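# Place cart milk bottle behind shelf bottle, third shelf

## Task

Take the milk bottle that is on the cart and set it upright on the third level of the supply shelving (counting the lowest level as one), directly behind the milk bottle already standing there, i.e. further back from that shelf's front edge. Every other item on that shelf must remain on it, standing upright and not piled on anything. Release the bottle and pull the robot away at the end; the placed bottle must not topple or lean, and nothing may count as placed if the robot is what holds it there.

## Robot and tools

Robot: TidyBot++, a single-arm mobile robot. The base is 0.54 m long, 0.50 m wide, 0.38 m tall, on four driven casters. On top sits one seven-joint arm with a two-finger gripper. The shoulder is 0.12 m ahead of the base centre and 0.68 m off the floor. Cameras: base_camera and wrist_camera (the latter views along the hand's pointing direction). Loose objects may occasionally get nudged by the scene.

Frames. Base frame: origin on the floor below the base centre, x forward, y left, z up. hand_pose is reported in this frame as the point between the finger pads; its own z axis runs out along the fingers, and the fingers close along its y axis. Odometry frame is the base frame as it was when the scene began. base_odometry integrates wheel rotation, so slip looks like motion; heading is positive to the left, range -3.142 to 3.142, and drifts by centimetres and degrees over many moves. base_tilt is in degrees, forward and right positive, with a fixed bias near 1 degree plus noise.

execute_actions: argument actions is a list holding zero or one action; cameras optionally lists base_camera, wrist_camera or all (omitted/null/all = every camera, [] = none, unknown name rejects the call). An empty list only reports state and images. An action may contain base, joints, speeds; its motions begin together. base holds exactly one relative offset from the base's current position: translate_m (metres, forward +, -2 to 2), strafe_m (metres, left +, -2 to 2) or rotate_rad (radians, counter-clockwise from above +, -6.3 to 6.3). Offsets count from where the base last reported itself. joints holds absolute target angles by name, not offsets: joint_1_rad (any angle; vertical axis for whole arm, positive = clockwise from above, opposite to rotate_rad), joint_2_rad shoulder -2.249 to 2.249, joint_3_rad (any angle; upper-arm roll), joint_4_rad elbow -2.579 to 2.579, joint_5_rad (any angle; forearm roll), joint_6_rad wrist -2.099 to 2.099, joint_7_rad (any angle; hand roll; hand down, positive turns counter-clockwise from above, at 1.57 fingers open left/right), gripper_pos 0 (open) to 1 (closed). Done tolerances: 0.039 rad for joints 1-4, 0.056 for 5-7, 0.03 for gripper. Unlimited joints go the short way, so rotate beyond half a turn in steps. speeds caps top speed for that action only: translate_m and strafe_m 0.05-0.5 m/s, rotate_rad 0.1-1.57 rad/s (defaults are the maxima). Base moves needing over 8.667 s are refused; no action runs past 15 s. Arm joints move up to 1.39 rad/s (1.22 for joints 5-7). Bad keys or out-of-range numbers reject the call entirely. Unnamed joints or base may keep pushing toward earlier targets. If a result reports a stop, later calls in the same reply are skipped.

wait: seconds from 0 to 10; commands nothing and returns state and images. zoom_image: camera plus region [x0, y0, x1, y1] in pixels from the top-left, max 504 x 504, on the latest full image. finished_scene: scene number; ends the scene irreversibly and reports success, so only call it once the goal holds stably with the robot clear. Replying with no tool call ends everything.

Arm geometry (with joint_1_rad 0, joint_3_rad 3.14, joint_5_rad 0, roughly the start): arm works in the base's x-z plane. Segment lengths: upper 0.42, forearm 0.31, hand 0.31 m. Tilts from vertical (forward +): upper = j2, forearm = j2 - j4, hand = j2 - j4 - j6. Hand point offset from shoulder: forward = sum of length*sin(tilt), up = sum of length*cos(tilt). From 3.14 on joint_3_rad, or positive joint_5_rad, a forward-bent part swings to the robot's right. At start the arm is folded, hand down, reaching up to 0.08 m ahead of the base, elbow up to 1.15 m high. A downward hand reaches about 0.94 m high at most, only near the base.

Gripper: pad gap roughly 85*(1 - gripper_pos) mm (up to 3 mm wider mid-travel). At 1 it squeezes about 96-120 N per finger continuously. done at 1 means empty; off_target means an object stopped it. Closed tips reach ~20 mm beyond the hand point.

Result lines: base_status and joint_status per motion: done, off_target (resting away from target, maybe still pushing), contact_stop/time_out (target dropped, holding). A blocked base may read done while short; base contact_stop means something pushed it after arrival and wheels keep pushing until the next base command. 'joint command not followed' with 'cause:' means a self-collision check withheld arm targets (gripper still acts); those targets may be retried each action. on_its_own lists uncommanded motion. motor_effort is percent of max, bracket = peak, with bias and noise. Motor temperatures follow joint_positions order; MOTOR HOT from 60 °C, OVER-TEMPERATURE FAULT at 75 °C makes the arm sag (limit_stop_at_motor_heat; resend targets). Holding loads, even while thinking, heats motors. ARM HIT = arm struck itself or base hard; nothing prevents arm-base contact.

Accuracy: friction leaves joints slightly off even when done; fix by sending last command + (desired - read). Hand often 1-2 cm off, more when extended; trust images. Loads make the arm sag; never command a held-load joint to its current reading.

Avoid: torque faults (joints 1-4 limit 104.5 N m, warning 56.7; 5-7 limit 51.3, warning 29.4), which freeze arm and gripper 10 s while the base continues; driving with the arm snagged above ~0.8 m (tipping); horizontal shoves with a raised hand; base pushing into obstacles; drops, slams and knocking shelf items over. Robot keeps its last command while you think, so be concise; less robot motion time is better.

Each tool is called after "Call:" as a command line: name --argument value for each argument, lists and objects as JSON in quotes; but a table of rows of numbers goes row by row, as --pt "numbers of a row", without its own name.

## Session

Call:
execute_actions --actions '[]'

Scene clock: 0.00 s.
Motor temperatures (°C, as the motors report them): [30 32 26 31 33 37 42]
base_odometry: x=+0.000 y=+0.000 heading=+0.000 (m, m, rad; odometry frame)
base_tilt: forward=+0.3 right=-0.1 (deg)
base_status: not commanded
joint_positions: joint_1_rad=+0.002 joint_2_rad=-0.347 joint_3_rad=+3.162 joint_4_rad=-2.548 joint_5_rad=-0.022 joint_6_rad=-0.899 joint_7_rad=+1.570 gripper_pos=+0.000
joint_status: not commanded
motor_effort: joint_1_rad=+1 joint_2_rad=-1 joint_3_rad=+1 joint_4_rad=+13 joint_5_rad=-1 joint_6_rad=+0 joint_7_rad=+1 (%)
hand_pose: x=+0.2433 y=+0.0048 z=+0.5815 quat_wxyz=(-0.012, +1.000, -0.018, +0.021) (m; base frame)
pictures: base_camera, wrist_camera
Images, in order (width x height): base_camera 644x364, wrist_camera 644x476.

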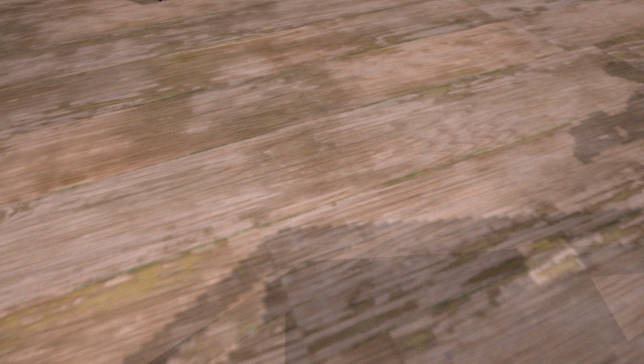

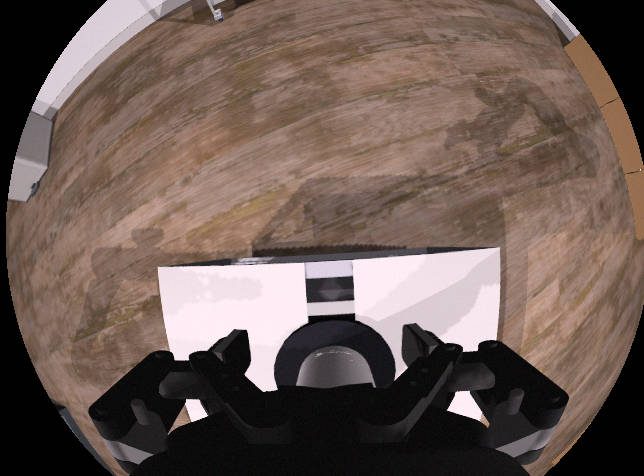

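Call:
execute_actions --actions '[{"joints":{"joint_6_rad":0.55}}]' --cameras '["wrist_camera"]'

Call:
execute_actions --actions '[{"base":{"rotate_rad":2.1}}]' --cameras '["wrist_camera"]'

Call:
execute_actions --actions '[{"base":{"rotate_rad":2.1}}]' --cameras '["wrist_camera"]'

Scene clock: 2.07 s.
Motor temperatures (°C, as the motors report them): [30 32 26 31 33 37 42]
base_odometry: x=+0.000 y=+0.000 heading=+0.000 (m, m, rad; odometry frame)
base_tilt: forward=+0.3 right=-0.1 (deg)
base_status: not commanded
joint_positions: joint_1_rad=+0.002 joint_2_rad=-0.347 joint_3_rad=+3.162 joint_4_rad=-2.547 joint_5_rad=-0.022 joint_6_rad=+0.540 joint_7_rad=+1.570 gripper_pos=+0.000
joint_status: all done
motor_effort: joint_1_rad=+0(0) joint_2_rad=-6(6) joint_3_rad=+0(0) joint_4_rad=+18(18) joint_5_rad=-1(1) joint_6_rad=+8(9) joint_7_rad=+0(0) (%)
hand_pose: x=+0.5401 y=-0.0123 z=+0.8651 quat_wxyz=(+0.002, +0.737, -0.021, +0.675) (m; base frame)
pictures: wrist_camera
Images, in order (width x height): wrist_camera 644x476.

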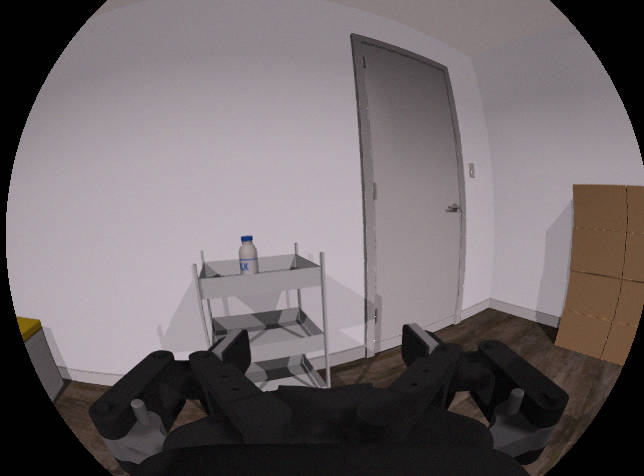

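Scene clock: 4.70 s.
Motor temperatures (°C, as the motors report them): [30 32 26 31 33 37 42]
base_odometry: x=+0.000 y=+0.000 heading=+2.099 (m, m, rad; odometry frame)
base_tilt: forward=+0.3 right=-0.1 (deg)
base_status: done
joint_positions: joint_1_rad=+0.002 joint_2_rad=-0.347 joint_3_rad=+3.162 joint_4_rad=-2.547 joint_5_rad=-0.022 joint_6_rad=+0.540 joint_7_rad=+1.570 gripper_pos=+0.000
joint_status: not commanded
motor_effort: joint_1_rad=+0(1) joint_2_rad=-6(7) joint_3_rad=+0(2) joint_4_rad=+18(18) joint_5_rad=-1(0) joint_6_rad=+8(8) joint_7_rad=+1(1) (%)
hand_pose: x=+0.5401 y=-0.0123 z=+0.8651 quat_wxyz=(+0.002, +0.737, -0.021, +0.675) (m; base frame)
pictures: wrist_camera
Images, in order (width x height): wrist_camera 644x476.

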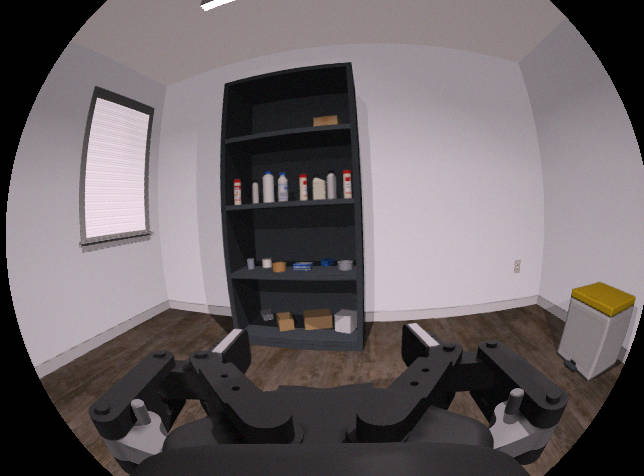

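Scene clock: 7.33 s.
Motor temperatures (°C, as the motors report them): [30 32 26 31 33 37 42]
base_odometry: x=+0.000 y=+0.000 heading=-2.084 (m, m, rad; odometry frame)
base_tilt: forward=+0.3 right=-0.1 (deg)
base_status: done
joint_positions: joint_1_rad=+0.002 joint_2_rad=-0.347 joint_3_rad=+3.162 joint_4_rad=-2.547 joint_5_rad=-0.022 joint_6_rad=+0.540 joint_7_rad=+1.570 gripper_pos=+0.000
joint_status: not commanded
motor_effort: joint_1_rad=+0(1) joint_2_rad=-6(7) joint_3_rad=+1(1) joint_4_rad=+18(18) joint_5_rad=-1(0) joint_6_rad=+9(9) joint_7_rad=+1(0) (%)
hand_pose: x=+0.5401 y=-0.0123 z=+0.8651 quat_wxyz=(+0.002, +0.737, -0.021, +0.675) (m; base frame)
pictures: wrist_camera
Images, in order (width x height): wrist_camera 644x476.

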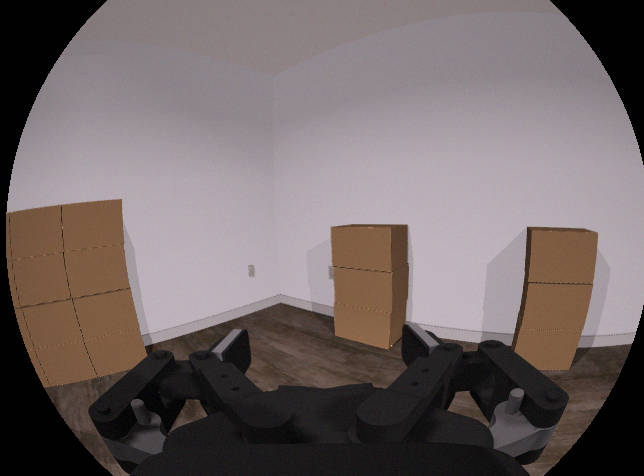

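Call:
execute_actions --actions '[{"base":{"rotate_rad":2.6}}]'

Call:
execute_actions --actions '[{"base":{"strafe_m":-0.3}}]'

Scene clock: 10.80 s.
Motor temperatures (°C, as the motors report them): [30 32 26 31 33 37 42]
base_odometry: x=+0.000 y=+0.000 heading=+0.515 (m, m, rad; odometry frame)
base_tilt: forward=+0.3 right=-0.1 (deg)
base_status: done
joint_positions: joint_1_rad=+0.002 joint_2_rad=-0.347 joint_3_rad=+3.162 joint_4_rad=-2.547 joint_5_rad=-0.022 joint_6_rad=+0.540 joint_7_rad=+1.570 gripper_pos=+0.000
joint_status: not commanded
motor_effort: joint_1_rad=+0(1) joint_2_rad=-6(7) joint_3_rad=+0(1) joint_4_rad=+18(18) joint_5_rad=-1(0) joint_6_rad=+8(8) joint_7_rad=+0(1) (%)
hand_pose: x=+0.5401 y=-0.0123 z=+0.8651 quat_wxyz=(+0.002, +0.737, -0.021, +0.675) (m; base frame)
pictures: base_camera, wrist_camera
Images, in order (width x height): base_camera 644x364, wrist_camera 644x476.

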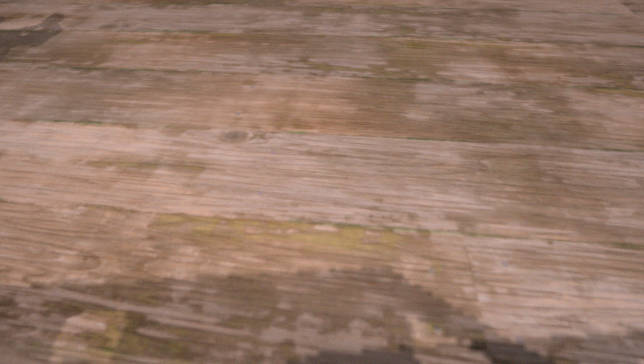

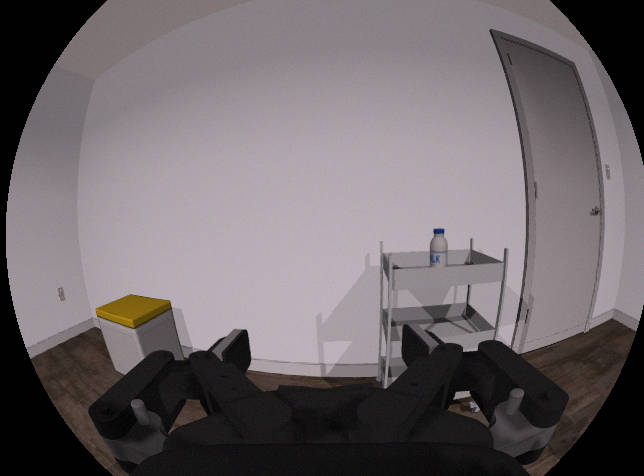

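Scene clock: 12.70 s.
Motor temperatures (°C, as the motors report them): [30 32 26 31 33 37 42]
base_odometry: x=+0.148 y=-0.261 heading=+0.516 (m, m, rad; odometry frame)
base_tilt: forward=+0.3 right=-0.1 (deg)
base_status: done
joint_positions: joint_1_rad=+0.002 joint_2_rad=-0.347 joint_3_rad=+3.162 joint_4_rad=-2.547 joint_5_rad=-0.022 joint_6_rad=+0.540 joint_7_rad=+1.570 gripper_pos=+0.000
joint_status: not commanded
motor_effort: joint_1_rad=+1(1) joint_2_rad=-6(6) joint_3_rad=+0(2) joint_4_rad=+18(18) joint_5_rad=-1(0) joint_6_rad=+9(9) joint_7_rad=+1(0) (%)
hand_pose: x=+0.5401 y=-0.0123 z=+0.8651 quat_wxyz=(+0.002, +0.737, -0.021, +0.675) (m; base frame)
pictures: base_camera, wrist_camera
Images, in order (width x height): base_camera 644x364, wrist_camera 644x476.

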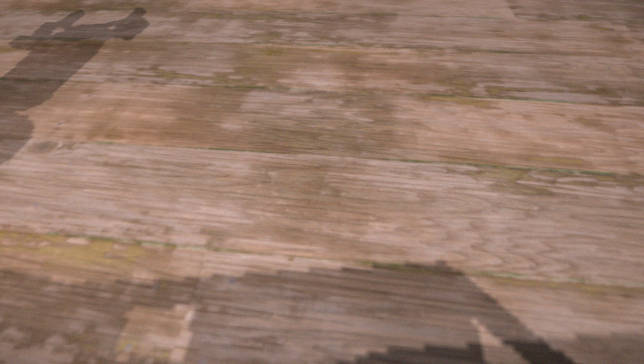

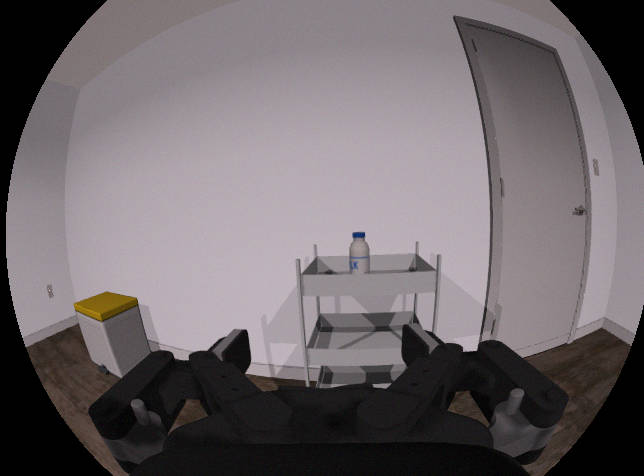

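Call:
execute_actions --actions '[{"base":{"rotate_rad":-0.09}}]' --cameras '[]'

Call:
execute_actions --actions '[{"base":{"translate_m":0.3},"joints":{"joint_6_rad":0.64}}]'

Scene clock: 13.83 s.
Motor temperatures (°C, as the motors report them): [30 32 26 31 33 37 42]
base_odometry: x=+0.148 y=-0.261 heading=+0.425 (m, m, rad; odometry frame)
base_tilt: forward=+0.3 right=-0.1 (deg)
base_status: done
joint_positions: joint_1_rad=+0.002 joint_2_rad=-0.347 joint_3_rad=+3.162 joint_4_rad=-2.547 joint_5_rad=-0.022 joint_6_rad=+0.540 joint_7_rad=+1.570 gripper_pos=+0.000
joint_status: not commanded
motor_effort: joint_1_rad=+0(2) joint_2_rad=-6(7) joint_3_rad=+1(2) joint_4_rad=+18(18) joint_5_rad=-1(1) joint_6_rad=+8(9) joint_7_rad=+0(1) (%)
hand_pose: x=+0.5401 y=-0.0123 z=+0.8651 quat_wxyz=(+0.002, +0.737, -0.021, +0.675) (m; base frame)
pictures: none
No camera images: the call's "cameras" was empty. Leave "cameras" out to get every camera's image.

Scene clock: 15.77 s.
Motor temperatures (°C, as the motors report them): [30 32 26 31 33 37 42]
base_odometry: x=+0.422 y=-0.137 heading=+0.425 (m, m, rad; odometry frame)
base_tilt: forward=+0.3 right=-0.1 (deg)
base_status: done
joint_positions: joint_1_rad=+0.002 joint_2_rad=-0.343 joint_3_rad=+3.162 joint_4_rad=-2.547 joint_5_rad=-0.022 joint_6_rad=+0.617 joint_7_rad=+1.570 gripper_pos=+0.000
joint_status: all done
motor_effort: joint_1_rad=+1(1) joint_2_rad=-6(9) joint_3_rad=+1(2) joint_4_rad=+19(20) joint_5_rad=+0(1) joint_6_rad=+8(11) joint_7_rad=+1(1) (%)
hand_pose: x=+0.5421 y=-0.0129 z=+0.8872 quat_wxyz=(+0.003, +0.712, -0.021, +0.701) (m; base frame)
pictures: base_camera, wrist_camera
Images, in order (width x height): base_camera 644x364, wrist_camera 644x476.

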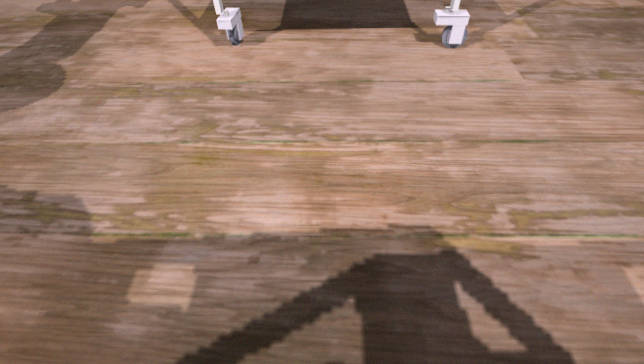

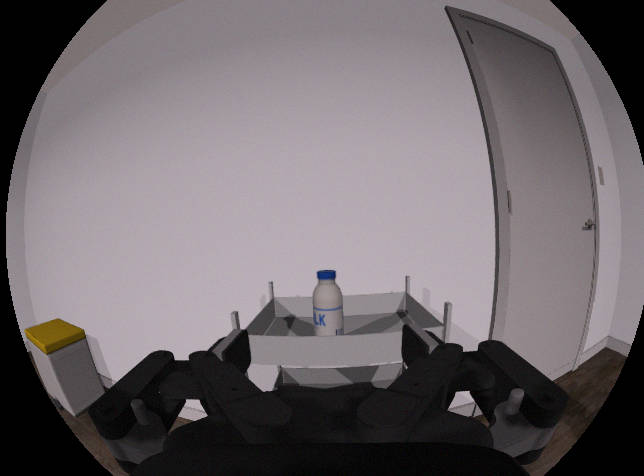

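Call:
execute_actions --actions '[{"base":{"translate_m":0.3},"joints":{"joint_6_rad":0.27}}]' --cameras '["wrist_camera"]'

Scene clock: 18.13 s.
Motor temperatures (°C, as the motors report them): [30 32 26 31 33 37 42]
base_odometry: x=+0.696 y=-0.014 heading=+0.424 (m, m, rad; odometry frame)
base_tilt: forward=+0.3 right=-0.1 (deg)
base_status: done
joint_positions: joint_1_rad=+0.002 joint_2_rad=-0.344 joint_3_rad=+3.162 joint_4_rad=-2.553 joint_5_rad=-0.022 joint_6_rad=+0.279 joint_7_rad=+1.570 gripper_pos=+0.000
joint_status: all done
motor_effort: joint_1_rad=+0(0) joint_2_rad=-6(7) joint_3_rad=+0(1) joint_4_rad=+18(20) joint_5_rad=-1(0) joint_6_rad=+8(9) joint_7_rad=+1(0) (%)
hand_pose: x=+0.5211 y=-0.0097 z=+0.7814 quat_wxyz=(-0.001, +0.822, -0.021, +0.570) (m; base frame)
pictures: wrist_camera
Images, in order (width x height): wrist_camera 644x476.

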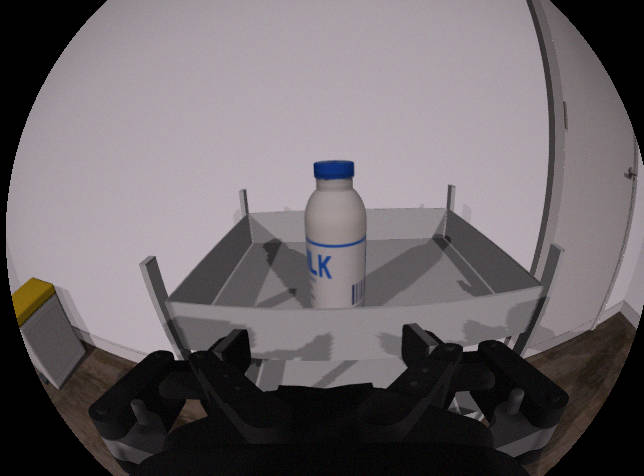

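Call:
execute_actions --actions '[{"base":{"strafe_m":-0.012}}]' --cameras '[]'

Call:
execute_actions --actions '[{"base":{"translate_m":0.1},"speeds":{"translate_m":0.15}}]' --cameras '["wrist_camera"]'

Scene clock: 19.07 s.
Motor temperatures (°C, as the motors report them): [30 32 26 31 33 37 42]
base_odometry: x=+0.701 y=-0.025 heading=+0.425 (m, m, rad; odometry frame)
base_tilt: forward=+0.3 right=-0.1 (deg)
base_status: done
joint_positions: joint_1_rad=+0.002 joint_2_rad=-0.344 joint_3_rad=+3.162 joint_4_rad=-2.553 joint_5_rad=-0.022 joint_6_rad=+0.279 joint_7_rad=+1.570 gripper_pos=+0.000
joint_status: not commanded
motor_effort: joint_1_rad=+0(0) joint_2_rad=-6(7) joint_3_rad=+1(1) joint_4_rad=+18(18) joint_5_rad=+0(0) joint_6_rad=+8(8) joint_7_rad=+0(0) (%)
hand_pose: x=+0.5211 y=-0.0097 z=+0.7815 quat_wxyz=(-0.001, +0.822, -0.021, +0.570) (m; base frame)
pictures: none
No camera images: the call's "cameras" was empty. Leave "cameras" out to get every camera's image.

Scene clock: 20.40 s.
Motor temperatures (°C, as the motors report them): [30 32 26 31 33 37 42]
base_odometry: x=+0.792 y=+0.016 heading=+0.424 (m, m, rad; odometry frame)
base_tilt: forward=+0.3 right=-0.1 (deg)
base_status: done
joint_positions: joint_1_rad=+0.002 joint_2_rad=-0.345 joint_3_rad=+3.162 joint_4_rad=-2.553 joint_5_rad=-0.022 joint_6_rad=+0.279 joint_7_rad=+1.570 gripper_pos=+0.000
joint_status: not commanded
motor_effort: joint_1_rad=+0(1) joint_2_rad=-6(8) joint_3_rad=+0(2) joint_4_rad=+18(18) joint_5_rad=-1(1) joint_6_rad=+8(8) joint_7_rad=+0(1) (%)
hand_pose: x=+0.5210 y=-0.0097 z=+0.7819 quat_wxyz=(-0.001, +0.821, -0.021, +0.570) (m; base frame)
pictures: wrist_camera
Images, in order (width x height): wrist_camera 644x476.

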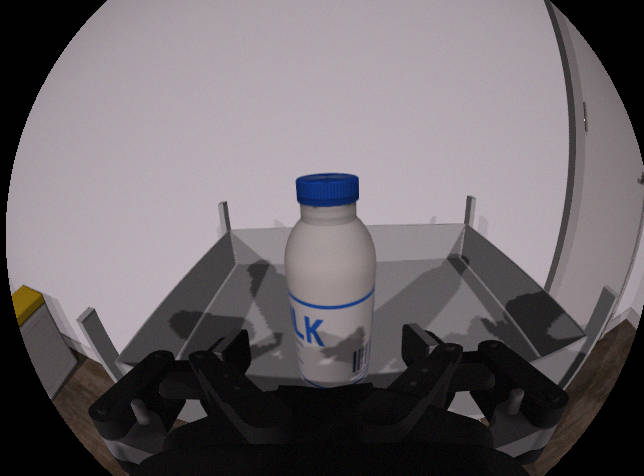

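Call:
execute_actions --actions '[{"base":{"translate_m":0.085},"speeds":{"translate_m":0.1}}]' --cameras '["wrist_camera"]'

Scene clock: 22.10 s.
Motor temperatures (°C, as the motors report them): [30 32 26 31 33 37 42]
base_odometry: x=+0.870 y=+0.051 heading=+0.424 (m, m, rad; odometry frame)
base_tilt: forward=+0.3 right=-0.1 (deg)
base_status: done
joint_positions: joint_1_rad=+0.002 joint_2_rad=-0.346 joint_3_rad=+3.162 joint_4_rad=-2.553 joint_5_rad=-0.022 joint_6_rad=+0.279 joint_7_rad=+1.570 gripper_pos=+0.000
joint_status: not commanded
motor_effort: joint_1_rad=+0(0) joint_2_rad=-6(7) joint_3_rad=+1(1) joint_4_rad=+17(18) joint_5_rad=-1(0) joint_6_rad=+8(8) joint_7_rad=+0(0) (%)
hand_pose: x=+0.5209 y=-0.0097 z=+0.7823 quat_wxyz=(-0.001, +0.821, -0.021, +0.570) (m; base frame)
pictures: wrist_camera
Images, in order (width x height): wrist_camera 644x476.

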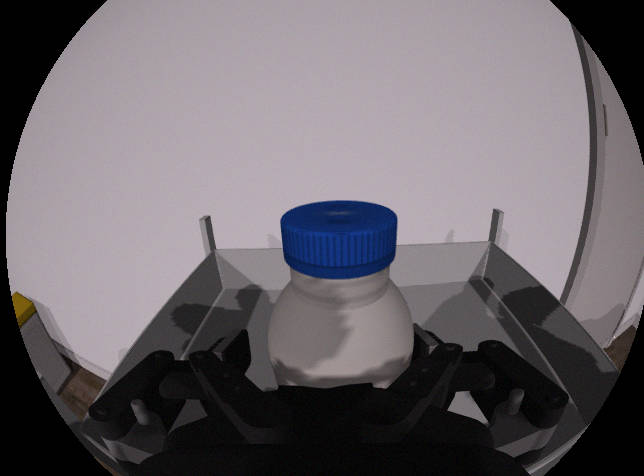

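Call:
execute_actions --actions '[{"joints":{"gripper_pos":1}}]' --cameras '["wrist_camera"]'

Call:
execute_actions --actions '[{"joints":{"joint_2_rad":-0.45,"joint_4_rad":-2.15,"joint_6_rad":-0.21}}]' --cameras '["wrist_camera"]'

Scene clock: 23.47 s.
Motor temperatures (°C, as the motors report them): [30 32 26 31 33 37 42]
base_odometry: x=+0.870 y=+0.051 heading=+0.424 (m, m, rad; odometry frame)
base_tilt: forward=+0.3 right=-0.1 (deg)
base_status: not commanded
joint_positions: joint_1_rad=+0.002 joint_2_rad=-0.347 joint_3_rad=+3.162 joint_4_rad=-2.552 joint_5_rad=-0.022 joint_6_rad=+0.279 joint_7_rad=+1.570 gripper_pos=+0.272
joint_status: gripper_pos off_target (ended at +0.272, target +1.000)
motor_effort: joint_1_rad=+0(1) joint_2_rad=-5(7) joint_3_rad=+1(1) joint_4_rad=+17(18) joint_5_rad=-1(1) joint_6_rad=+8(9) joint_7_rad=+0(0) (%)
hand_pose: x=+0.5211 y=-0.0097 z=+0.7829 quat_wxyz=(-0.001, +0.821, -0.021, +0.571) (m; base frame)
pictures: wrist_camera
Images, in order (width x height): wrist_camera 644x476.

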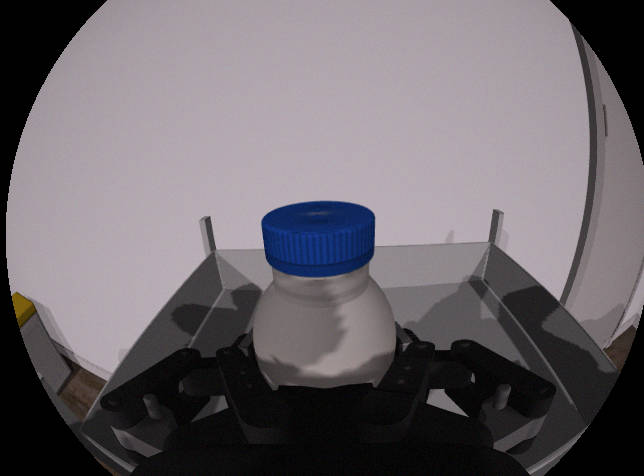

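Scene clock: 25.10 s.
Motor temperatures (°C, as the motors report them): [30 32 26 31 33 37 42]
base_odometry: x=+0.870 y=+0.051 heading=+0.424 (m, m, rad; odometry frame)
base_tilt: forward=+0.3 right=-0.1 (deg)
base_status: not commanded
joint_positions: joint_1_rad=+0.002 joint_2_rad=-0.425 joint_3_rad=+3.162 joint_4_rad=-2.188 joint_5_rad=-0.022 joint_6_rad=-0.208 joint_7_rad=+1.570 gripper_pos=+0.272
joint_status: all done
motor_effort: joint_1_rad=+1(0) joint_2_rad=-9(11) joint_3_rad=+0(0) joint_4_rad=+25(27) joint_5_rad=-1(1) joint_6_rad=+12(13) joint_7_rad=+1(0) (%)
hand_pose: x=+0.5409 y=-0.0076 z=+0.8842 quat_wxyz=(-0.006, +0.833, -0.019, +0.553) (m; base frame)
pictures: wrist_camera
Images, in order (width x height): wrist_camera 644x476.

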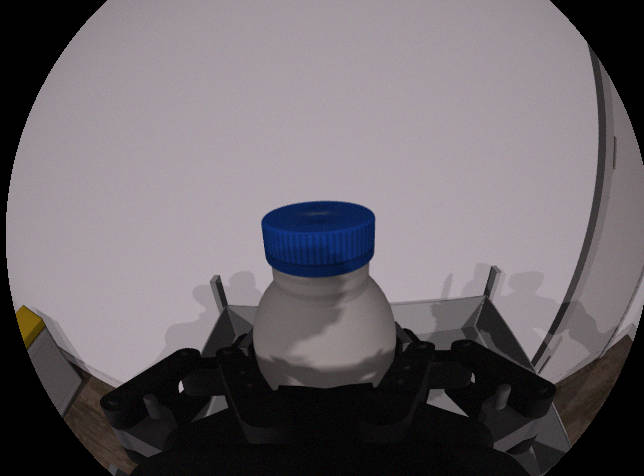

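Call:
execute_actions --actions '[{"joints":{"joint_4_rad":-1.9,"joint_6_rad":-0.42}}]' --cameras '[]'

Call:
execute_actions --actions '[{"base":{"translate_m":-0.8}}]' --cameras '[]'

Call:
execute_actions --actions '[{"base":{"rotate_rad":1.575},"speeds":{"rotate_rad":1.0}}]' --cameras '[]'

Call:
execute_actions --actions '[{"base":{"translate_m":0.8},"joints":{"joint_2_rad":0.0,"joint_4_rad":-1.0,"joint_6_rad":-0.88}}]'

Scene clock: 26.80 s.
Motor temperatures (°C, as the motors report them): [30 32 26 31 33 37 42]
base_odometry: x=+0.870 y=+0.051 heading=+0.424 (m, m, rad; odometry frame)
base_tilt: forward=+0.3 right=-0.1 (deg)
base_status: not commanded
joint_positions: joint_1_rad=+0.002 joint_2_rad=-0.426 joint_3_rad=+3.162 joint_4_rad=-1.937 joint_5_rad=-0.022 joint_6_rad=-0.418 joint_7_rad=+1.570 gripper_pos=+0.272
joint_status: all done
motor_effort: joint_1_rad=+1(0) joint_2_rad=-10(10) joint_3_rad=+1(1) joint_4_rad=+26(27) joint_5_rad=-1(1) joint_6_rad=+12(13) joint_7_rad=+0(0) (%)
hand_pose: x=+0.5506 y=-0.0071 z=+0.9750 quat_wxyz=(-0.007, +0.821, -0.017, +0.570) (m; base frame)
pictures: none
No camera images: the call's "cameras" was empty. Leave "cameras" out to get every camera's image.

Scene clock: 29.87 s.
Motor temperatures (°C, as the motors report them): [30 32 26 31 33 37 42]
base_odometry: x=+0.141 y=-0.279 heading=+0.425 (m, m, rad; odometry frame)
base_tilt: forward=+0.3 right=-0.1 (deg)
base_status: done
joint_positions: joint_1_rad=+0.002 joint_2_rad=-0.432 joint_3_rad=+3.162 joint_4_rad=-1.937 joint_5_rad=-0.022 joint_6_rad=-0.422 joint_7_rad=+1.570 gripper_pos=+0.272
joint_status: not commanded
motor_effort: joint_1_rad=+1(2) joint_2_rad=-10(13) joint_3_rad=+1(5) joint_4_rad=+26(27) joint_5_rad=-1(0) joint_6_rad=+12(13) joint_7_rad=+0(1) (%)
hand_pose: x=+0.5483 y=-0.0071 z=+0.9763 quat_wxyz=(-0.007, +0.821, -0.017, +0.571) (m; base frame)
pictures: none
No camera images: the call's "cameras" was empty. Leave "cameras" out to get every camera's image.

Scene clock: 32.37 s.
Motor temperatures (°C, as the motors report them): [30 32 26 31 33 37 42]
base_odometry: x=+0.141 y=-0.279 heading=+1.999 (m, m, rad; odometry frame)
base_tilt: forward=+0.3 right=-0.1 (deg)
base_status: done
joint_positions: joint_1_rad=+0.002 joint_2_rad=-0.432 joint_3_rad=+3.162 joint_4_rad=-1.937 joint_5_rad=-0.022 joint_6_rad=-0.422 joint_7_rad=+1.570 gripper_pos=+0.272
joint_status: not commanded
motor_effort: joint_1_rad=+0(2) joint_2_rad=-10(11) joint_3_rad=+0(3) joint_4_rad=+26(26) joint_5_rad=-1(2) joint_6_rad=+12(12) joint_7_rad=+0(1) (%)
hand_pose: x=+0.5483 y=-0.0071 z=+0.9763 quat_wxyz=(-0.007, +0.821, -0.017, +0.571) (m; base frame)
pictures: none
No camera images: the call's "cameras" was empty. Leave "cameras" out to get every camera's image.

Scene clock: 35.47 s.
Motor temperatures (°C, as the motors report them): [30 32 26 31 33 37 42]
base_odometry: x=-0.193 y=+0.449 heading=+2.000 (m, m, rad; odometry frame)
base_tilt: forward=+0.3 right=-0.1 (deg)
base_status: done
joint_positions: joint_1_rad=+0.002 joint_2_rad=+0.030 joint_3_rad=+3.162 joint_4_rad=-1.042 joint_5_rad=-0.022 joint_6_rad=-0.878 joint_7_rad=+1.570 gripper_pos=+0.272
joint_status: joint_4_rad off_target (ended at -1.042, target -1.000); the others done
motor_effort: joint_1_rad=+0(0) joint_2_rad=-25(28) joint_3_rad=+0(1) joint_4_rad=+24(27) joint_5_rad=-1(1) joint_6_rad=+12(13) joint_7_rad=+1(1) (%)
hand_pose: x=+0.6970 y=-0.0060 z=+1.1377 quat_wxyz=(-0.005, +0.828, -0.010, +0.561) (m; base frame)
pictures: base_camera, wrist_camera
Images, in order (width x height): base_camera 644x364, wrist_camera 644x476.

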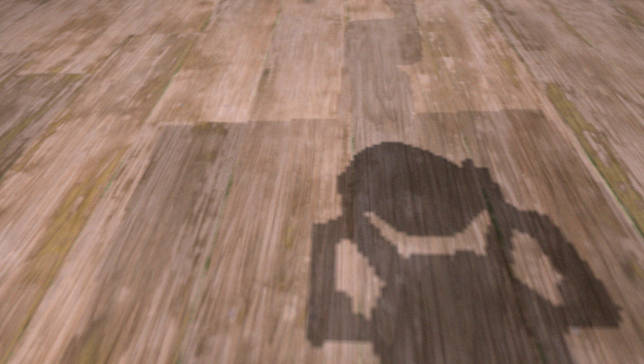

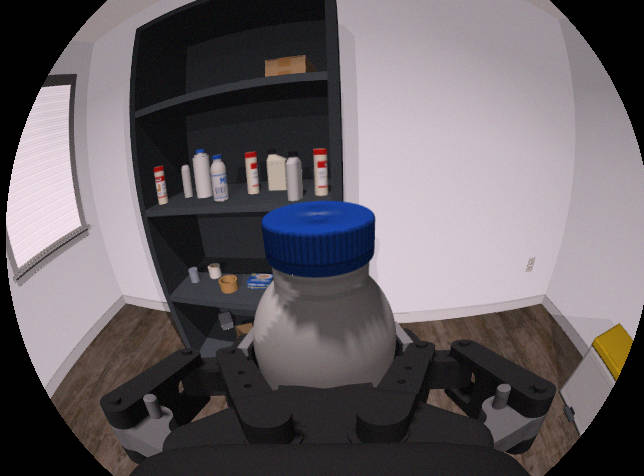

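Call:
execute_actions --actions '[{"base":{"strafe_m":0.36},"joints":{"joint_4_rad":-0.8,"joint_6_rad":-1.08}}]' --cameras '[]'

Call:
execute_actions --actions '[{"base":{"translate_m":0.4}}]'

Scene clock: 37.90 s.
Motor temperatures (°C, as the motors report them): [30 32 26 31 33 37 42]
base_odometry: x=-0.520 y=+0.299 heading=+1.999 (m, m, rad; odometry frame)
base_tilt: forward=+0.3 right=-0.1 (deg)
base_status: done
joint_positions: joint_1_rad=-0.001 joint_2_rad=+0.022 joint_3_rad=+3.161 joint_4_rad=-0.834 joint_5_rad=-0.022 joint_6_rad=-1.077 joint_7_rad=+1.570 gripper_pos=+0.272
joint_status: all done
motor_effort: joint_1_rad=+0(3) joint_2_rad=-23(26) joint_3_rad=+1(4) joint_4_rad=+22(25) joint_5_rad=-1(1) joint_6_rad=+12(13) joint_7_rad=+1(1) (%)
hand_pose: x=+0.6572 y=-0.0025 z=+1.1979 quat_wxyz=(-0.006, +0.823, -0.007, +0.568) (m; base frame)
pictures: none
No camera images: the call's "cameras" was empty. Leave "cameras" out to get every camera's image.

Scene clock: 40.27 s.
Motor temperatures (°C, as the motors report them): [30 32 26 31 33 37 42]
base_odometry: x=-0.687 y=+0.663 heading=+2.000 (m, m, rad; odometry frame)
base_tilt: forward=+0.3 right=-0.1 (deg)
base_status: done
joint_positions: joint_1_rad=-0.001 joint_2_rad=+0.030 joint_3_rad=+3.161 joint_4_rad=-0.834 joint_5_rad=-0.022 joint_6_rad=-1.083 joint_7_rad=+1.570 gripper_pos=+0.272
joint_status: not commanded
motor_effort: joint_1_rad=+1(1) joint_2_rad=-23(27) joint_3_rad=+0(1) joint_4_rad=+22(22) joint_5_rad=-1(1) joint_6_rad=+12(13) joint_7_rad=+1(0) (%)
hand_pose: x=+0.6606 y=-0.0025 z=+1.1922 quat_wxyz=(-0.006, +0.827, -0.007, +0.563) (m; base frame)
pictures: base_camera, wrist_camera
Images, in order (width x height): base_camera 644x364, wrist_camera 644x476.

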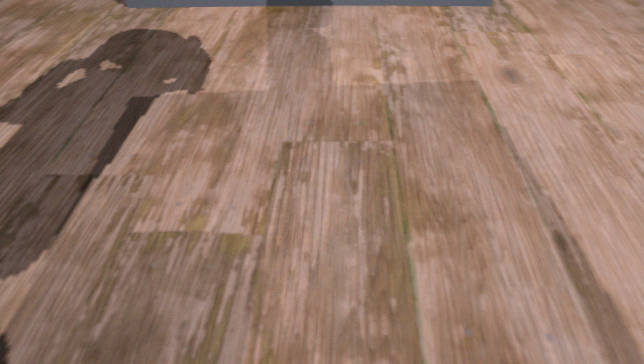

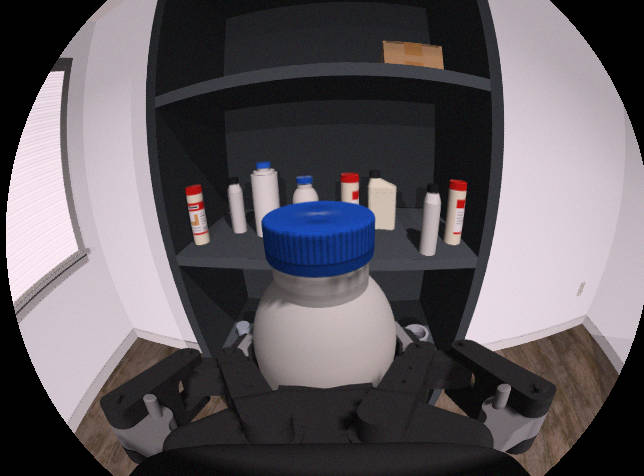

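Call:
execute_actions --actions '[{"base":{"strafe_m":-0.2},"joints":{"joint_4_rad":-0.6,"joint_6_rad":-1.28}}]' --cameras '[]'

Call:
execute_actions --actions '[{"base":{"translate_m":0.3}}]'

Scene clock: 42.37 s.
Motor temperatures (°C, as the motors report them): [30 32 26 31 33 37 42]
base_odometry: x=-0.505 y=+0.746 heading=+2.001 (m, m, rad; odometry frame)
base_tilt: forward=+0.3 right=+0.0 (deg)
base_status: done
joint_positions: joint_1_rad=+0.003 joint_2_rad=+0.020 joint_3_rad=+3.161 joint_4_rad=-0.633 joint_5_rad=-0.022 joint_6_rad=-1.277 joint_7_rad=+1.570 gripper_pos=+0.272
joint_status: all done
motor_effort: joint_1_rad=+0(3) joint_2_rad=-19(25) joint_3_rad=+0(3) joint_4_rad=+18(23) joint_5_rad=-1(3) joint_6_rad=+12(13) joint_7_rad=+0(0) (%)
hand_pose: x=+0.6101 y=-0.0030 z=+1.2427 quat_wxyz=(-0.004, +0.822, -0.006, +0.569) (m; base frame)
pictures: none
No camera images: the call's "cameras" was empty. Leave "cameras" out to get every camera's image.

Scene clock: 44.53 s.
Motor temperatures (°C, as the motors report them): [30 32 26 31 33 37 42]
base_odometry: x=-0.630 y=+1.020 heading=+2.000 (m, m, rad; odometry frame)
base_tilt: forward=+0.3 right=-0.1 (deg)
base_status: done
joint_positions: joint_1_rad=+0.003 joint_2_rad=+0.028 joint_3_rad=+3.161 joint_4_rad=-0.632 joint_5_rad=-0.022 joint_6_rad=-1.282 joint_7_rad=+1.570 gripper_pos=+0.272
joint_status: not commanded
motor_effort: joint_1_rad=+1(1) joint_2_rad=-20(25) joint_3_rad=+0(1) joint_4_rad=+18(21) joint_5_rad=-1(1) joint_6_rad=+12(13) joint_7_rad=+0(1) (%)
hand_pose: x=+0.6139 y=-0.0030 z=+1.2377 quat_wxyz=(-0.004, +0.825, -0.006, +0.564) (m; base frame)
pictures: base_camera, wrist_camera
Images, in order (width x height): base_camera 644x364, wrist_camera 644x476.

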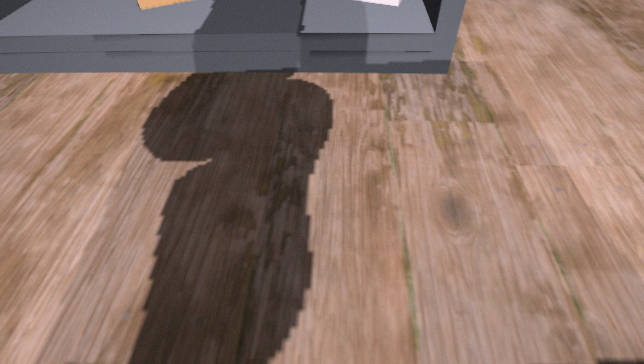

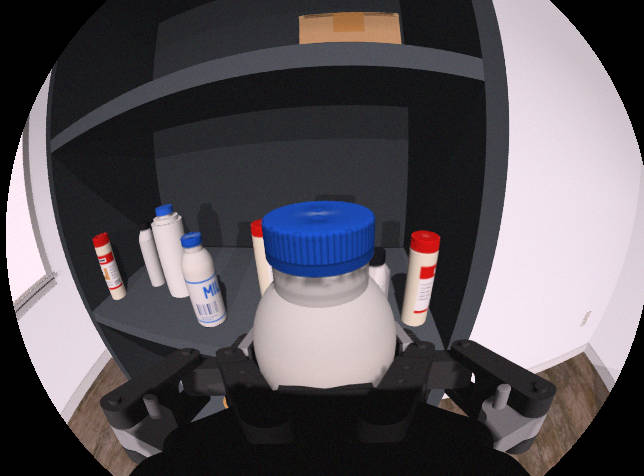

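Call:
execute_actions --actions '[{"base":{"strafe_m":0.07},"joints":{"joint_4_rad":-0.93,"joint_6_rad":-0.93}}]' --cameras '["wrist_camera"]'

Call:
execute_actions --actions '[{"base":{"translate_m":0.17},"speeds":{"translate_m":0.15}}]'

Scene clock: 47.07 s.
Motor temperatures (°C, as the motors report them): [30 32 26 31 33 37 42]
base_odometry: x=-0.694 y=+0.991 heading=+2.000 (m, m, rad; odometry frame)
base_tilt: forward=+0.3 right=-0.1 (deg)
base_status: done
joint_positions: joint_1_rad=+0.000 joint_2_rad=+0.028 joint_3_rad=+3.161 joint_4_rad=-0.947 joint_5_rad=-0.022 joint_6_rad=-0.989 joint_7_rad=+1.570 gripper_pos=+0.272
joint_status: joint_6_rad off_target (ended at -0.989, target -0.930); the others done
motor_effort: joint_1_rad=+0(3) joint_2_rad=-24(26) joint_3_rad=+0(4) joint_4_rad=+23(24) joint_5_rad=-1(3) joint_6_rad=+12(12) joint_7_rad=+1(1) (%)
hand_pose: x=+0.6790 y=-0.0036 z=+1.1593 quat_wxyz=(-0.006, +0.832, -0.008, +0.555) (m; base frame)
pictures: wrist_camera
Images, in order (width x height): wrist_camera 644x476.

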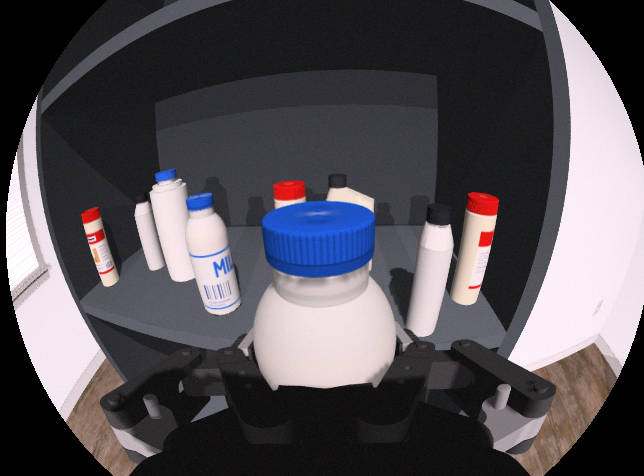

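Scene clock: 49.00 s.
Motor temperatures (°C, as the motors report them): [30 32 26 31 33 37 42]
base_odometry: x=-0.765 y=+1.145 heading=+2.000 (m, m, rad; odometry frame)
base_tilt: forward=+0.3 right=-0.1 (deg)
base_status: done
joint_positions: joint_1_rad=+0.000 joint_2_rad=+0.029 joint_3_rad=+3.161 joint_4_rad=-0.948 joint_5_rad=-0.022 joint_6_rad=-0.986 joint_7_rad=+1.570 gripper_pos=+0.272
joint_status: not commanded
motor_effort: joint_1_rad=+0(0) joint_2_rad=-24(27) joint_3_rad=+1(1) joint_4_rad=+23(24) joint_5_rad=-1(1) joint_6_rad=+12(12) joint_7_rad=+0(0) (%)
hand_pose: x=+0.6797 y=-0.0037 z=+1.1596 quat_wxyz=(-0.006, +0.831, -0.008, +0.556) (m; base frame)
pictures: base_camera, wrist_camera
Images, in order (width x height): base_camera 644x364, wrist_camera 644x476.

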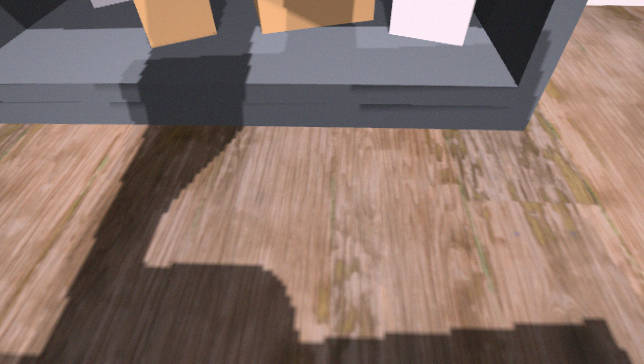

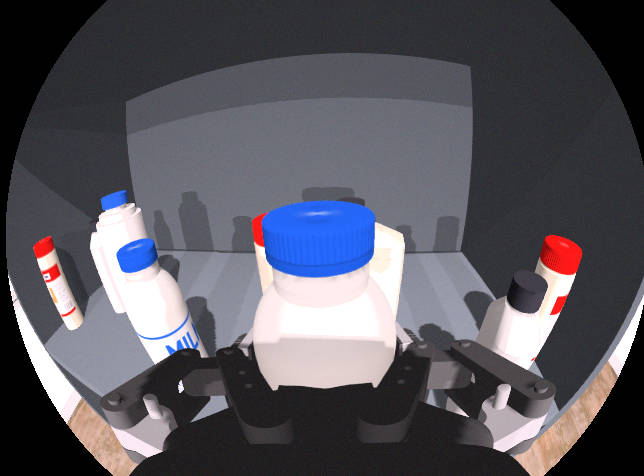

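Call:
execute_actions --actions '[{"base":{"translate_m":0.125},"speeds":{"translate_m":0.1}}]' --cameras '["wrist_camera"]'

Call:
execute_actions --actions '[{"joints":{"joint_4_rad":-1.03,"joint_6_rad":-0.80}}]' --cameras '["wrist_camera"]'

Scene clock: 51.23 s.
Motor temperatures (°C, as the motors report them): [30 32 26 31 33 37 42]
base_odometry: x=-0.817 y=+1.259 heading=+2.000 (m, m, rad; odometry frame)
base_tilt: forward=+0.3 right=-0.1 (deg)
base_status: done
joint_positions: joint_1_rad=+0.000 joint_2_rad=+0.027 joint_3_rad=+3.161 joint_4_rad=-0.948 joint_5_rad=-0.022 joint_6_rad=-0.985 joint_7_rad=+1.570 gripper_pos=+0.272
joint_status: not commanded
motor_effort: joint_1_rad=+0(2) joint_2_rad=-24(26) joint_3_rad=+0(1) joint_4_rad=+23(24) joint_5_rad=-1(2) joint_6_rad=+12(13) joint_7_rad=+0(0) (%)
hand_pose: x=+0.6789 y=-0.0037 z=+1.1608 quat_wxyz=(-0.006, +0.830, -0.008, +0.557) (m; base frame)
pictures: wrist_camera
Images, in order (width x height): wrist_camera 644x476.

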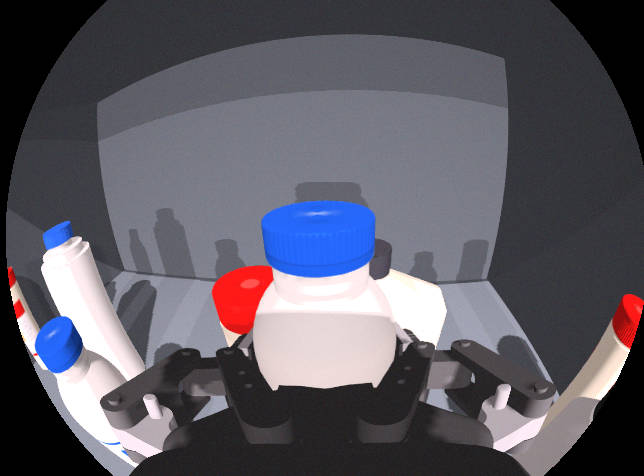

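Scene clock: 52.17 s.
Motor temperatures (°C, as the motors report them): [30 32 26 31 33 37 42]
base_odometry: x=-0.817 y=+1.259 heading=+2.000 (m, m, rad; odometry frame)
base_tilt: forward=+0.3 right=-0.1 (deg)
base_status: not commanded
joint_positions: joint_1_rad=+0.000 joint_2_rad=+0.028 joint_3_rad=+3.161 joint_4_rad=-1.046 joint_5_rad=-0.022 joint_6_rad=-0.859 joint_7_rad=+1.570 gripper_pos=+0.272
joint_status: joint_6_rad off_target (ended at -0.859, target -0.800); the others done
motor_effort: joint_1_rad=+0(0) joint_2_rad=-25(27) joint_3_rad=+0(0) joint_4_rad=+24(24) joint_5_rad=-1(1) joint_6_rad=+12(13) joint_7_rad=+1(0) (%)
hand_pose: x=+0.6983 y=-0.0046 z=+1.1423 quat_wxyz=(-0.005, +0.823, -0.009, +0.568) (m; base frame)
pictures: wrist_camera
Images, in order (width x height): wrist_camera 644x476.

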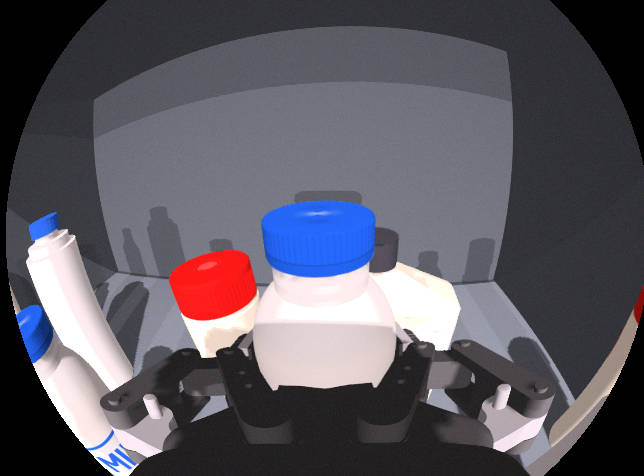

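Call:
execute_actions --actions '[{"base":{"translate_m":-0.035},"joints":{"joint_4_rad":-1.10,"joint_6_rad":-0.73}}]' --cameras '["wrist_camera"]'

Scene clock: 53.27 s.
Motor temperatures (°C, as the motors report them): [30 32 26 31 33 37 42]
base_odometry: x=-0.802 y=+1.227 heading=+2.000 (m, m, rad; odometry frame)
base_tilt: forward=+0.3 right=-0.1 (deg)
base_status: done
joint_positions: joint_1_rad=+0.000 joint_2_rad=+0.024 joint_3_rad=+3.161 joint_4_rad=-1.116 joint_5_rad=-0.022 joint_6_rad=-0.790 joint_7_rad=+1.570 gripper_pos=+0.272
joint_status: joint_6_rad off_target (ended at -0.790, target -0.730); the others done
motor_effort: joint_1_rad=+0(1) joint_2_rad=-26(28) joint_3_rad=+0(1) joint_4_rad=+25(26) joint_5_rad=-1(1) joint_6_rad=+12(13) joint_7_rad=+0(0) (%)
hand_pose: x=+0.7062 y=-0.0051 z=+1.1246 quat_wxyz=(-0.005, +0.822, -0.010, +0.570) (m; base frame)
pictures: wrist_camera
Images, in order (width x height): wrist_camera 644x476.

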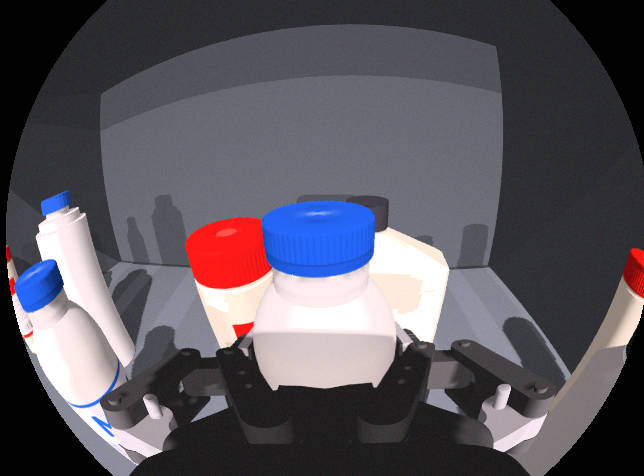

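Call:
execute_actions --actions '[{"base":{"translate_m":-0.01},"joints":{"joint_4_rad":-1.17,"joint_6_rad":-0.66}}]' --cameras '["wrist_camera"]'

Scene clock: 54.40 s.
Motor temperatures (°C, as the motors report them): [30 32 26 32 33 37 42]
base_odometry: x=-0.798 y=+1.218 heading=+2.000 (m, m, rad; odometry frame)
base_tilt: forward=+0.3 right=-0.1 (deg)
base_status: done
joint_positions: joint_1_rad=+0.000 joint_2_rad=+0.020 joint_3_rad=+3.161 joint_4_rad=-1.179 joint_5_rad=-0.022 joint_6_rad=-0.712 joint_7_rad=+1.570 gripper_pos=+0.272
joint_status: all done
motor_effort: joint_1_rad=+0(0) joint_2_rad=-24(28) joint_3_rad=+0(0) joint_4_rad=+24(25) joint_5_rad=-1(1) joint_6_rad=+12(12) joint_7_rad=+0(1) (%)
hand_pose: x=+0.7138 y=-0.0057 z=+1.1127 quat_wxyz=(-0.005, +0.817, -0.011, +0.577) (m; base frame)
pictures: wrist_camera
Images, in order (width x height): wrist_camera 644x476.

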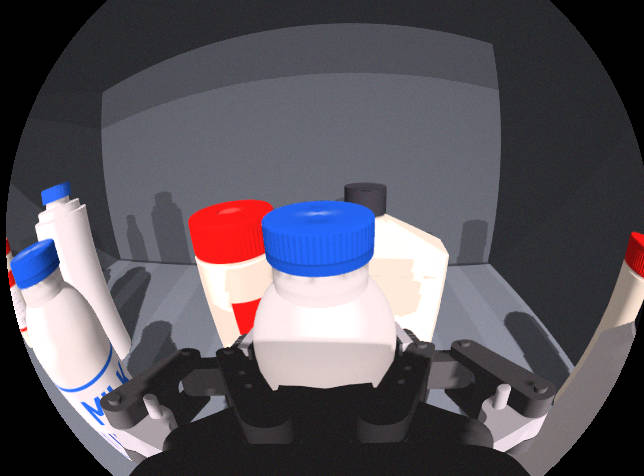

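Touching down, it seems.

Call:
execute_actions --actions '[{"joints":{"gripper_pos":0}}]' --cameras '["wrist_camera"]'

Call:
execute_actions --actions '[{"base":{"translate_m":-0.22},"speeds":{"translate_m":0.2}}]' --cameras '["wrist_camera"]'

Call:
execute_actions --actions '[{"base":{"strafe_m":0.17}}]' --cameras '["wrist_camera"]'

Scene clock: 55.93 s.
Motor temperatures (°C, as the motors report them): [30 32 26 32 33 37 42]
base_odometry: x=-0.798 y=+1.218 heading=+2.000 (m, m, rad; odometry frame)
base_tilt: forward=+0.3 right=-0.1 (deg)
base_status: not commanded
joint_positions: joint_1_rad=+0.000 joint_2_rad=+0.002 joint_3_rad=+3.161 joint_4_rad=-1.175 joint_5_rad=-0.022 joint_6_rad=-0.690 joint_7_rad=+1.570 gripper_pos=+0.000
joint_status: all done
motor_effort: joint_1_rad=+0(1) joint_2_rad=-19(25) joint_3_rad=+1(1) joint_4_rad=+19(24) joint_5_rad=-1(1) joint_6_rad=+8(11) joint_7_rad=+0(1) (%)
hand_pose: x=+0.7080 y=-0.0058 z=+1.1328 quat_wxyz=(-0.005, +0.803, -0.011, +0.595) (m; base frame)
pictures: wrist_camera
Images, in order (width x height): wrist_camera 644x476.

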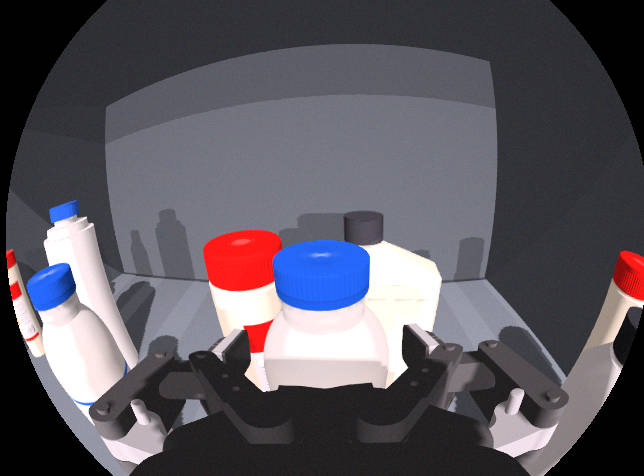

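Scene clock: 57.90 s.
Motor temperatures (°C, as the motors report them): [30 32 26 32 33 37 42]
base_odometry: x=-0.707 y=+1.017 heading=+2.000 (m, m, rad; odometry frame)
base_tilt: forward=+0.3 right=-0.1 (deg)
base_status: done
joint_positions: joint_1_rad=+0.000 joint_2_rad=-0.002 joint_3_rad=+3.161 joint_4_rad=-1.175 joint_5_rad=-0.022 joint_6_rad=-0.688 joint_7_rad=+1.570 gripper_pos=+0.000
joint_status: not commanded
motor_effort: joint_1_rad=+1(2) joint_2_rad=-19(23) joint_3_rad=+1(1) joint_4_rad=+19(21) joint_5_rad=-1(2) joint_6_rad=+8(8) joint_7_rad=+0(1) (%)
hand_pose: x=+0.7064 y=-0.0061 z=+1.1358 quat_wxyz=(-0.005, +0.802, -0.011, +0.598) (m; base frame)
pictures: wrist_camera
Images, in order (width x height): wrist_camera 644x476.

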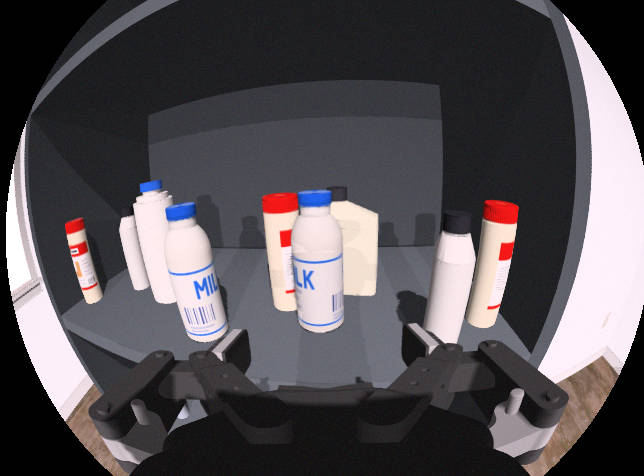

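Scene clock: 59.43 s.
Motor temperatures (°C, as the motors report them): [30 32 26 32 33 37 42]
base_odometry: x=-0.861 y=+0.947 heading=+2.000 (m, m, rad; odometry frame)
base_tilt: forward=+0.3 right=-0.1 (deg)
base_status: done
joint_positions: joint_1_rad=-0.001 joint_2_rad=-0.002 joint_3_rad=+3.161 joint_4_rad=-1.175 joint_5_rad=-0.022 joint_6_rad=-0.687 joint_7_rad=+1.570 gripper_pos=+0.000
joint_status: not commanded
motor_effort: joint_1_rad=+1(3) joint_2_rad=-20(21) joint_3_rad=+1(3) joint_4_rad=+20(20) joint_5_rad=-1(2) joint_6_rad=+8(8) joint_7_rad=+0(1) (%)
hand_pose: x=+0.7064 y=-0.0055 z=+1.1359 quat_wxyz=(-0.005, +0.801, -0.011, +0.598) (m; base frame)
pictures: wrist_camera
Images, in order (width x height): wrist_camera 644x476.

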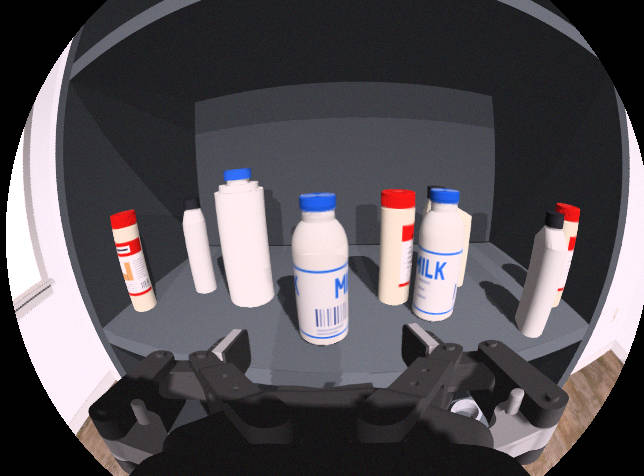

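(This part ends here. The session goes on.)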